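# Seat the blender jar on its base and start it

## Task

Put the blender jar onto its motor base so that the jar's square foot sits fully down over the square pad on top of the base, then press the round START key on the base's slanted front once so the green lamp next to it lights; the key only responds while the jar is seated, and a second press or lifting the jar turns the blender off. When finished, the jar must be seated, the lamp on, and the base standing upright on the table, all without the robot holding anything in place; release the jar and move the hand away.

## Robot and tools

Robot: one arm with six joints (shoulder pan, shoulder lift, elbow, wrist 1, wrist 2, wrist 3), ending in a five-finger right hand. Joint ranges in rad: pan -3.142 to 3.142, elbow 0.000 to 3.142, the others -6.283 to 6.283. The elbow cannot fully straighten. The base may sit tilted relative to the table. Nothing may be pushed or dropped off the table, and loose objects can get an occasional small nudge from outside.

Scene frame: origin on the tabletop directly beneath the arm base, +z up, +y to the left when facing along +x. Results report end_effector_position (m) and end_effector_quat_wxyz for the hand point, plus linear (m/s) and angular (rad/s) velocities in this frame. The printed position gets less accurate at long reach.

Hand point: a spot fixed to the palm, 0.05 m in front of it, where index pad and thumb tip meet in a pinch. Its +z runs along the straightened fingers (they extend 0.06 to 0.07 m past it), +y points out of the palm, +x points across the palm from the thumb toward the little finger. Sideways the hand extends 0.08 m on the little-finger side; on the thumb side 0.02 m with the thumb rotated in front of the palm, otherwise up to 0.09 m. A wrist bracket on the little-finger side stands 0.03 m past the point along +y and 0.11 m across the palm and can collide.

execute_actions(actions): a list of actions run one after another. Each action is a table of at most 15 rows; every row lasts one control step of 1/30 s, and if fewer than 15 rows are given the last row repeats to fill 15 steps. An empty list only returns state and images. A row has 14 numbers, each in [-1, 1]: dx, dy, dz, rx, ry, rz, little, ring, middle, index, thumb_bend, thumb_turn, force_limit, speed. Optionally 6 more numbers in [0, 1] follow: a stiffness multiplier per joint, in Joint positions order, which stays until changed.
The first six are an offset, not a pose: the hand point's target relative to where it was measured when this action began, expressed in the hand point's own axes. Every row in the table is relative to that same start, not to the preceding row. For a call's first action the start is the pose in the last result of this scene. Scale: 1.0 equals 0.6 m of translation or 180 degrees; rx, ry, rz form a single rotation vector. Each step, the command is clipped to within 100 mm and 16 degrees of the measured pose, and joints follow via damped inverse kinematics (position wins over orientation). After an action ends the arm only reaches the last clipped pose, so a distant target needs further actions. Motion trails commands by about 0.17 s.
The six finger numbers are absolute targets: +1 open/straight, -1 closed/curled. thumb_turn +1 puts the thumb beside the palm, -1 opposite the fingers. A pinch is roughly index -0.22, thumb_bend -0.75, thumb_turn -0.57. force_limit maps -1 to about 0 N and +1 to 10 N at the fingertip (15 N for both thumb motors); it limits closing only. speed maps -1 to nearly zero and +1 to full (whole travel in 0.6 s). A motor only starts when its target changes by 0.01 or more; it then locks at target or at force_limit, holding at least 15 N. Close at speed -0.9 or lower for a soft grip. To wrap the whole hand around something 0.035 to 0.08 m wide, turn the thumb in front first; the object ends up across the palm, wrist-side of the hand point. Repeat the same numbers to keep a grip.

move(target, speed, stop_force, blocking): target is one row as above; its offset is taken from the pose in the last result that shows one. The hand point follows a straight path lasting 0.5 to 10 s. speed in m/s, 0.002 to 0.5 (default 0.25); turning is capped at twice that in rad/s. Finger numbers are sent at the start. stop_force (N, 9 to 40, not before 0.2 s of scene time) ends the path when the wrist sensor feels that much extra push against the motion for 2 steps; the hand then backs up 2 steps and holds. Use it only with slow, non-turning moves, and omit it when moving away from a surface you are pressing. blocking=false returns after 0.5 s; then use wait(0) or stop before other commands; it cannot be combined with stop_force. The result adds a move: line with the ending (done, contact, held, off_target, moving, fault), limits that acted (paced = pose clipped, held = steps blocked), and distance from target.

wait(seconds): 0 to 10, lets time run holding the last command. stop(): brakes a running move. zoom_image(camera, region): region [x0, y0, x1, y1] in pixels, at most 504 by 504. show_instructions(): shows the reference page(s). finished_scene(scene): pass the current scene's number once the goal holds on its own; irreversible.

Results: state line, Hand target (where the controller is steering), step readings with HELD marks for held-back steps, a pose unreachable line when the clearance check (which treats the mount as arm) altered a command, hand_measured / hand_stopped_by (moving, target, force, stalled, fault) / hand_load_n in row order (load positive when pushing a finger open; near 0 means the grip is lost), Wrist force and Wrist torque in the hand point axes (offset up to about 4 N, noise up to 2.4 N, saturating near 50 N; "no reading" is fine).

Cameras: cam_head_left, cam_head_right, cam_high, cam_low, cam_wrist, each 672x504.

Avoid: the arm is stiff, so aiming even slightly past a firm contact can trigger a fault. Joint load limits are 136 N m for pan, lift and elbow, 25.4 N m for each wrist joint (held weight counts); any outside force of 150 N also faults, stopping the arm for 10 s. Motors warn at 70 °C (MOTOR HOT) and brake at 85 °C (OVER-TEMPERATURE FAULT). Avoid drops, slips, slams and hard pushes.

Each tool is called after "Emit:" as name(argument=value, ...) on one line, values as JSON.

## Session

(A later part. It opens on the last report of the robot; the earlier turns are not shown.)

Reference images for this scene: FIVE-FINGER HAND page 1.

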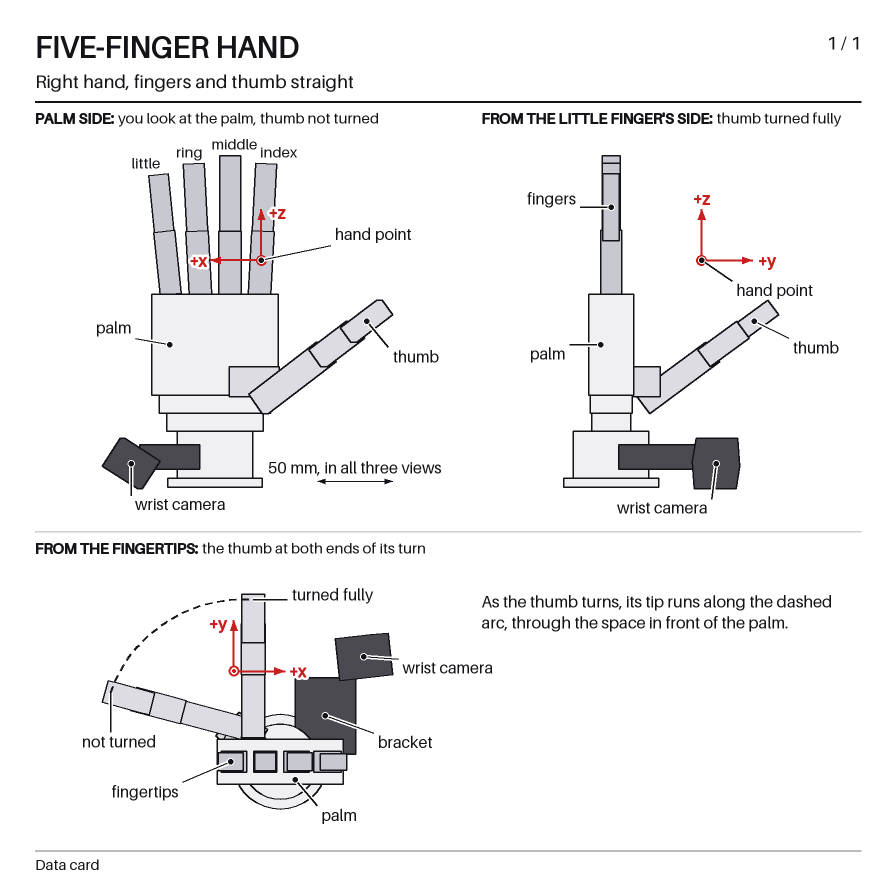

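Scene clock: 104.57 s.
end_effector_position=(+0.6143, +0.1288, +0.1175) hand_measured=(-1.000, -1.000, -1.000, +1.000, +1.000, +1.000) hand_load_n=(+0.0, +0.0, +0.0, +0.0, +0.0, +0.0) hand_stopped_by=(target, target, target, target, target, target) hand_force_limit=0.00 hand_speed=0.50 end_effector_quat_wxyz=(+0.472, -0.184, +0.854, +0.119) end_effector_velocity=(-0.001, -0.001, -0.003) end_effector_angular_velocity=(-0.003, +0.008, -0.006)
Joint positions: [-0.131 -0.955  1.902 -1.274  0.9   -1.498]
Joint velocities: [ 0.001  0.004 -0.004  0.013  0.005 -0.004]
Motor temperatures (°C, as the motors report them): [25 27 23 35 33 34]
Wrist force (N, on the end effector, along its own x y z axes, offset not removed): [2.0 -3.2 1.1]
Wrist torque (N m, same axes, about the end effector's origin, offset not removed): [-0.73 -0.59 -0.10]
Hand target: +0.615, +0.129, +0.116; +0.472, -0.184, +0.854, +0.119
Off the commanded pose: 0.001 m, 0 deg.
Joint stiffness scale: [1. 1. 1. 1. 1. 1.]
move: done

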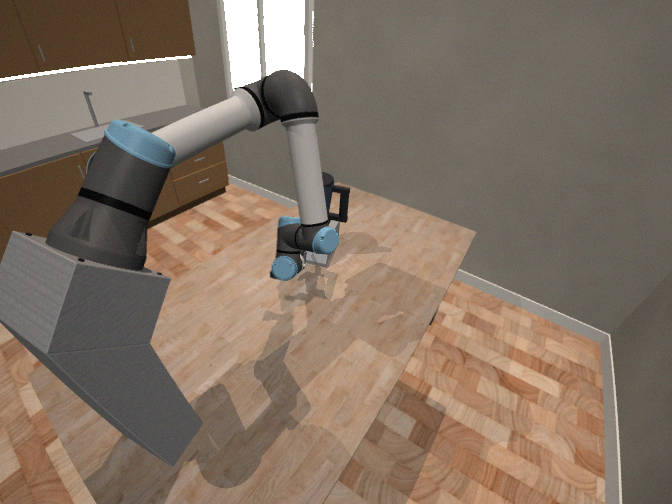

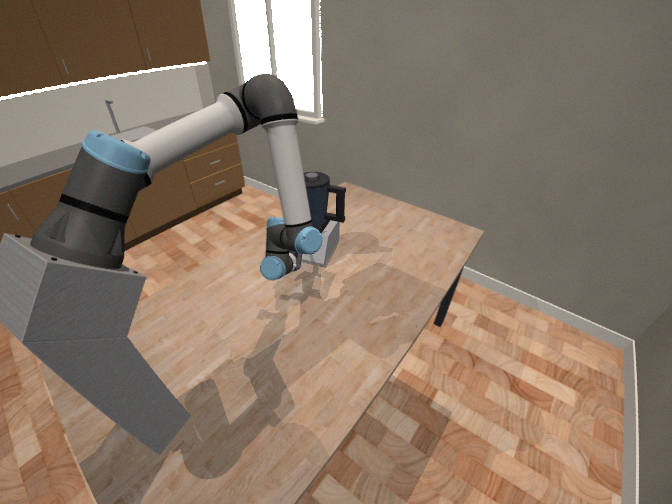

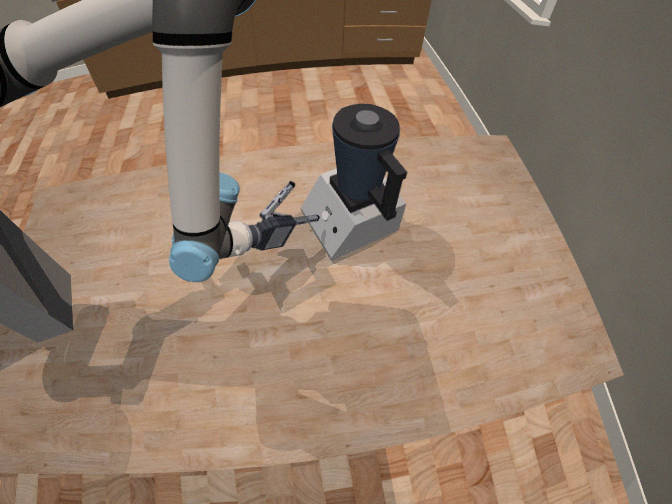

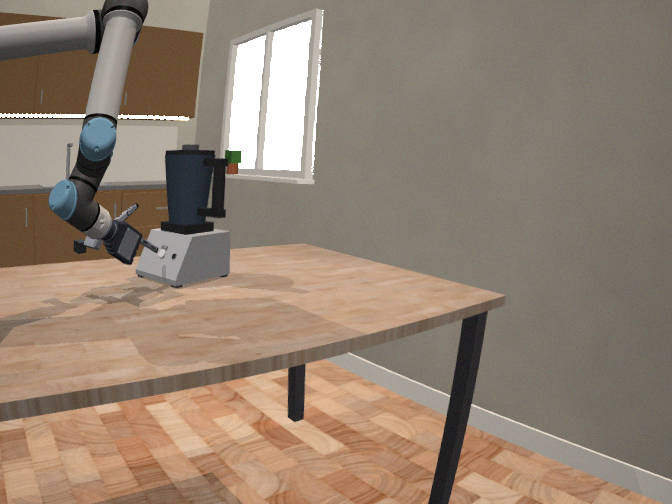

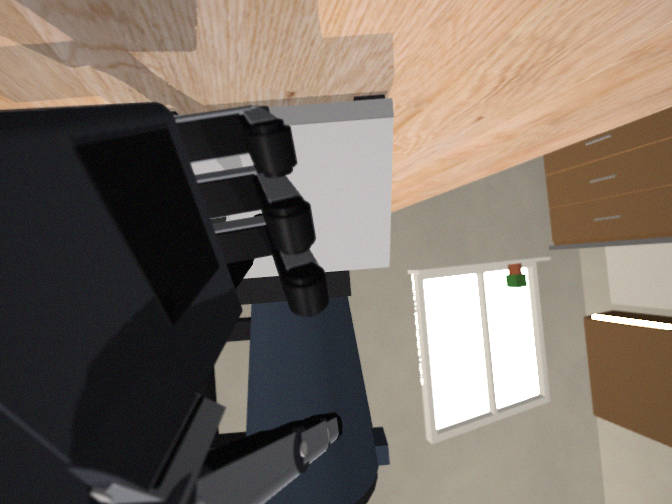

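Emit:
move(target=[0,0.004,0.06,0,0,0,-1,-1,-1,1,1,1,0,0.5], speed=0.012, stop_force=9)

Emit:
move(target=[0,0,-0.3,0,0,0,-1,-1,-1,1,1,1,0,0.5])

Scene clock: 114.00 s.
end_effector_position=(+0.6357, +0.1401, +0.1030) hand_measured=(-1.000, -1.000, -1.000, +1.000, +1.000, +1.000) hand_load_n=(+0.0, +0.0, +0.0, -1.5, +0.0, +0.0) hand_stopped_by=(target, target, target, target, target, target) hand_force_limit=0.00 hand_speed=0.50 end_effector_quat_wxyz=(+0.472, -0.183, +0.854, +0.118) end_effector_velocity=(-0.002, +0.000, +0.001) end_effector_angular_velocity=(+0.000, -0.002, +0.003)
Joint positions: [-0.096 -0.931  1.822 -1.207  0.936 -1.512]
Joint velocities: [-0.001  0.     0.006 -0.009 -0.003 -0.   ]
Motor temperatures (°C, as the motors report them): [25 27 23 35 33 34]
Wrist force (N, on the end effector, along its own x y z axes, offset not removed): [-5.9 0.1 -17.8]
Wrist torque (N m, same axes, about the end effector's origin, offset not removed): [0.62 -0.72 -0.64]
Hand target: +0.635, +0.140, +0.103; +0.472, -0.183, +0.854, +0.118
Off the commanded pose: 0.008 m, 0 deg.
Joint stiffness scale: [1. 1. 1. 1. 1. 1.]
move: contact

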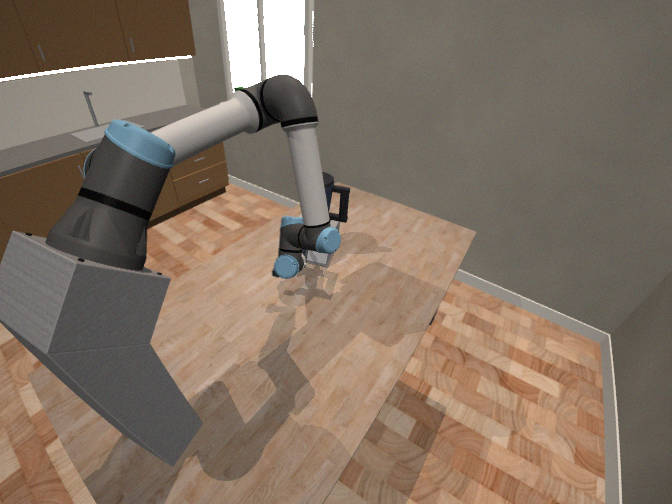

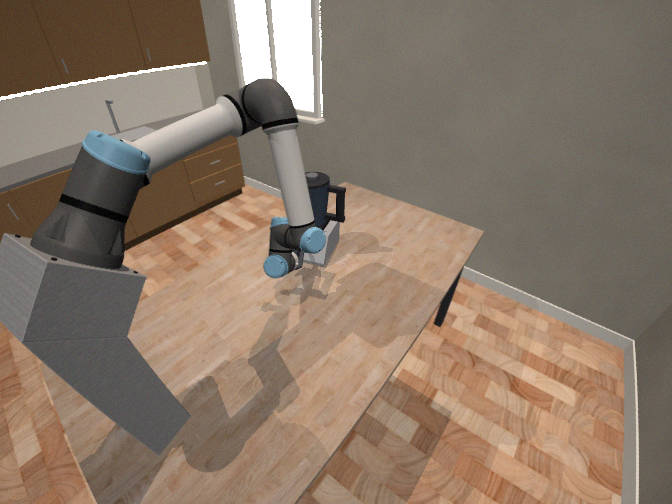

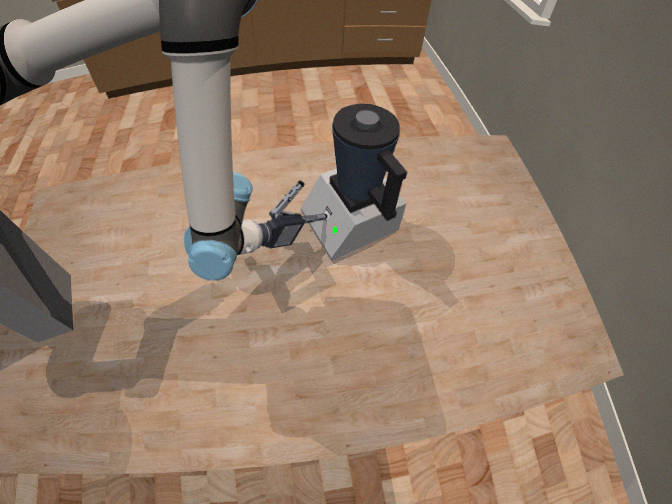

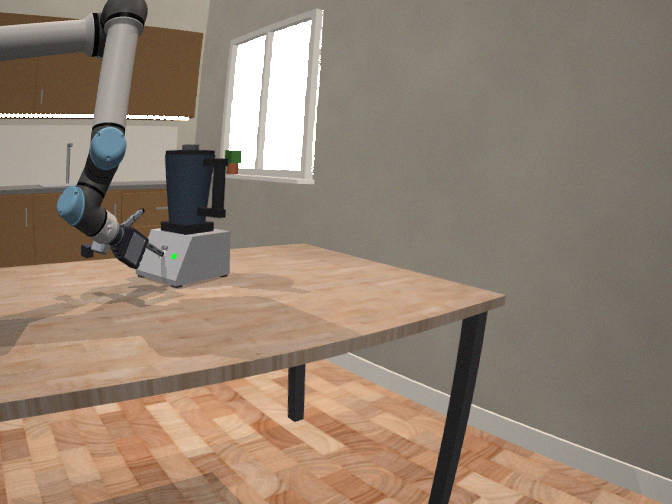

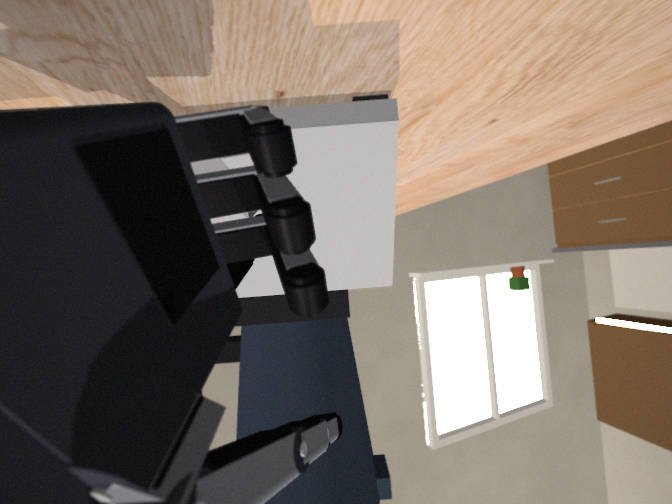

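Scene clock: 115.50 s.
end_effector_position=(+0.5000, +0.0731, +0.1978) hand_measured=(-1.000, -1.000, -1.000, +1.000, +1.000, +1.000) hand_load_n=(+0.0, +0.0, +0.0, +0.0, +0.0, +0.0) hand_stopped_by=(target, target, target, target, target, target) hand_force_limit=0.00 hand_speed=0.50 end_effector_quat_wxyz=(+0.473, -0.185, +0.854, +0.117) end_effector_velocity=(+0.001, -0.000, +0.003) end_effector_angular_velocity=(+0.002, -0.011, +0.006)
Joint positions: [-0.372 -1.029  2.306 -1.691  0.677 -1.378]
Joint velocities: [-0.003  0.     0.002 -0.022 -0.004  0.011]
Motor temperatures (°C, as the motors report them): [25 27 23 35 33 34]
Wrist force (N, on the end effector, along its own x y z axes, offset not removed): [0.6 -2.2 -1.0]
Wrist torque (N m, same axes, about the end effector's origin, offset not removed): [-0.24 -0.38 -0.12]
Hand target: +0.498, +0.073, +0.198; +0.472, -0.183, +0.854, +0.118
Off the commanded pose: 0.002 m, 0 deg.
Joint stiffness scale: [1. 1. 1. 1. 1. 1.]
move: done

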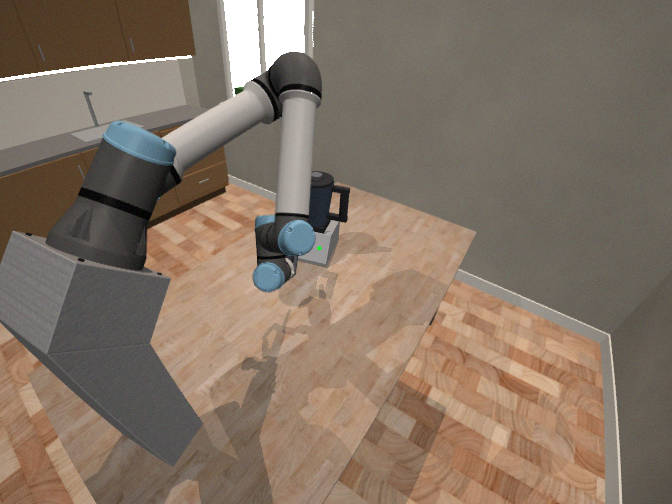

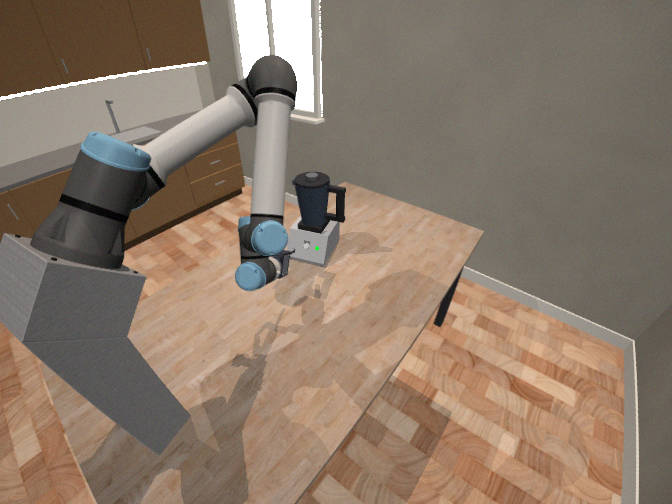

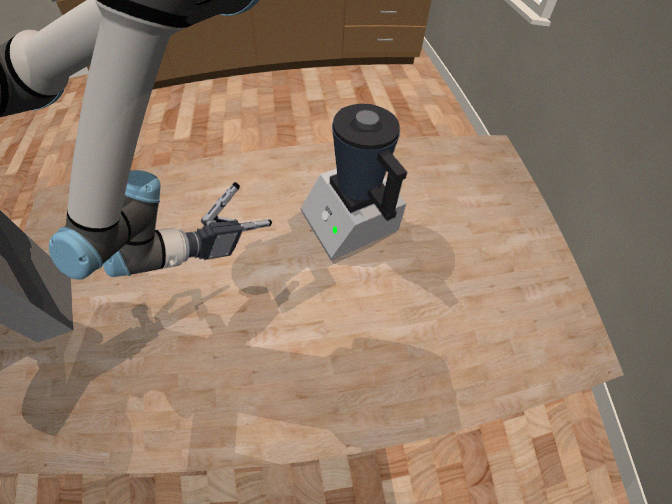

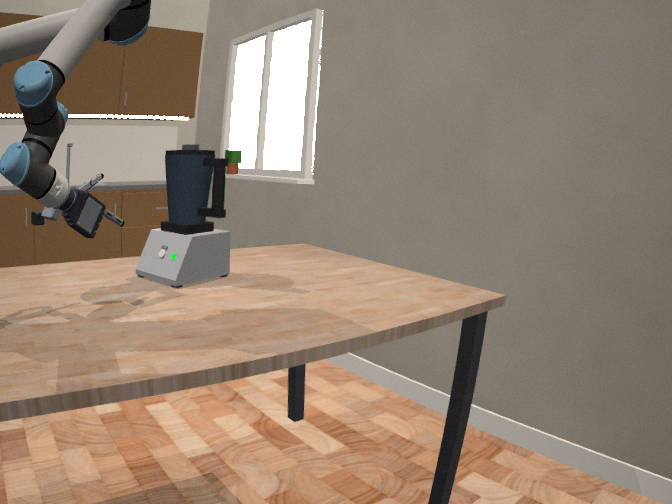

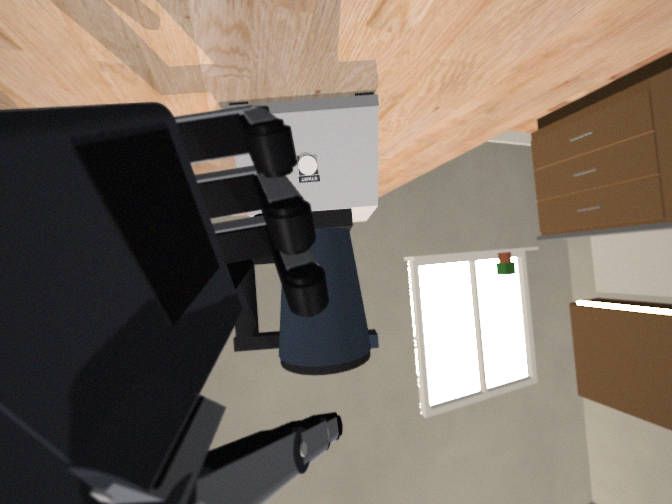

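Emit:
finished_scene(scene=2)

The scene is finished: the task was done.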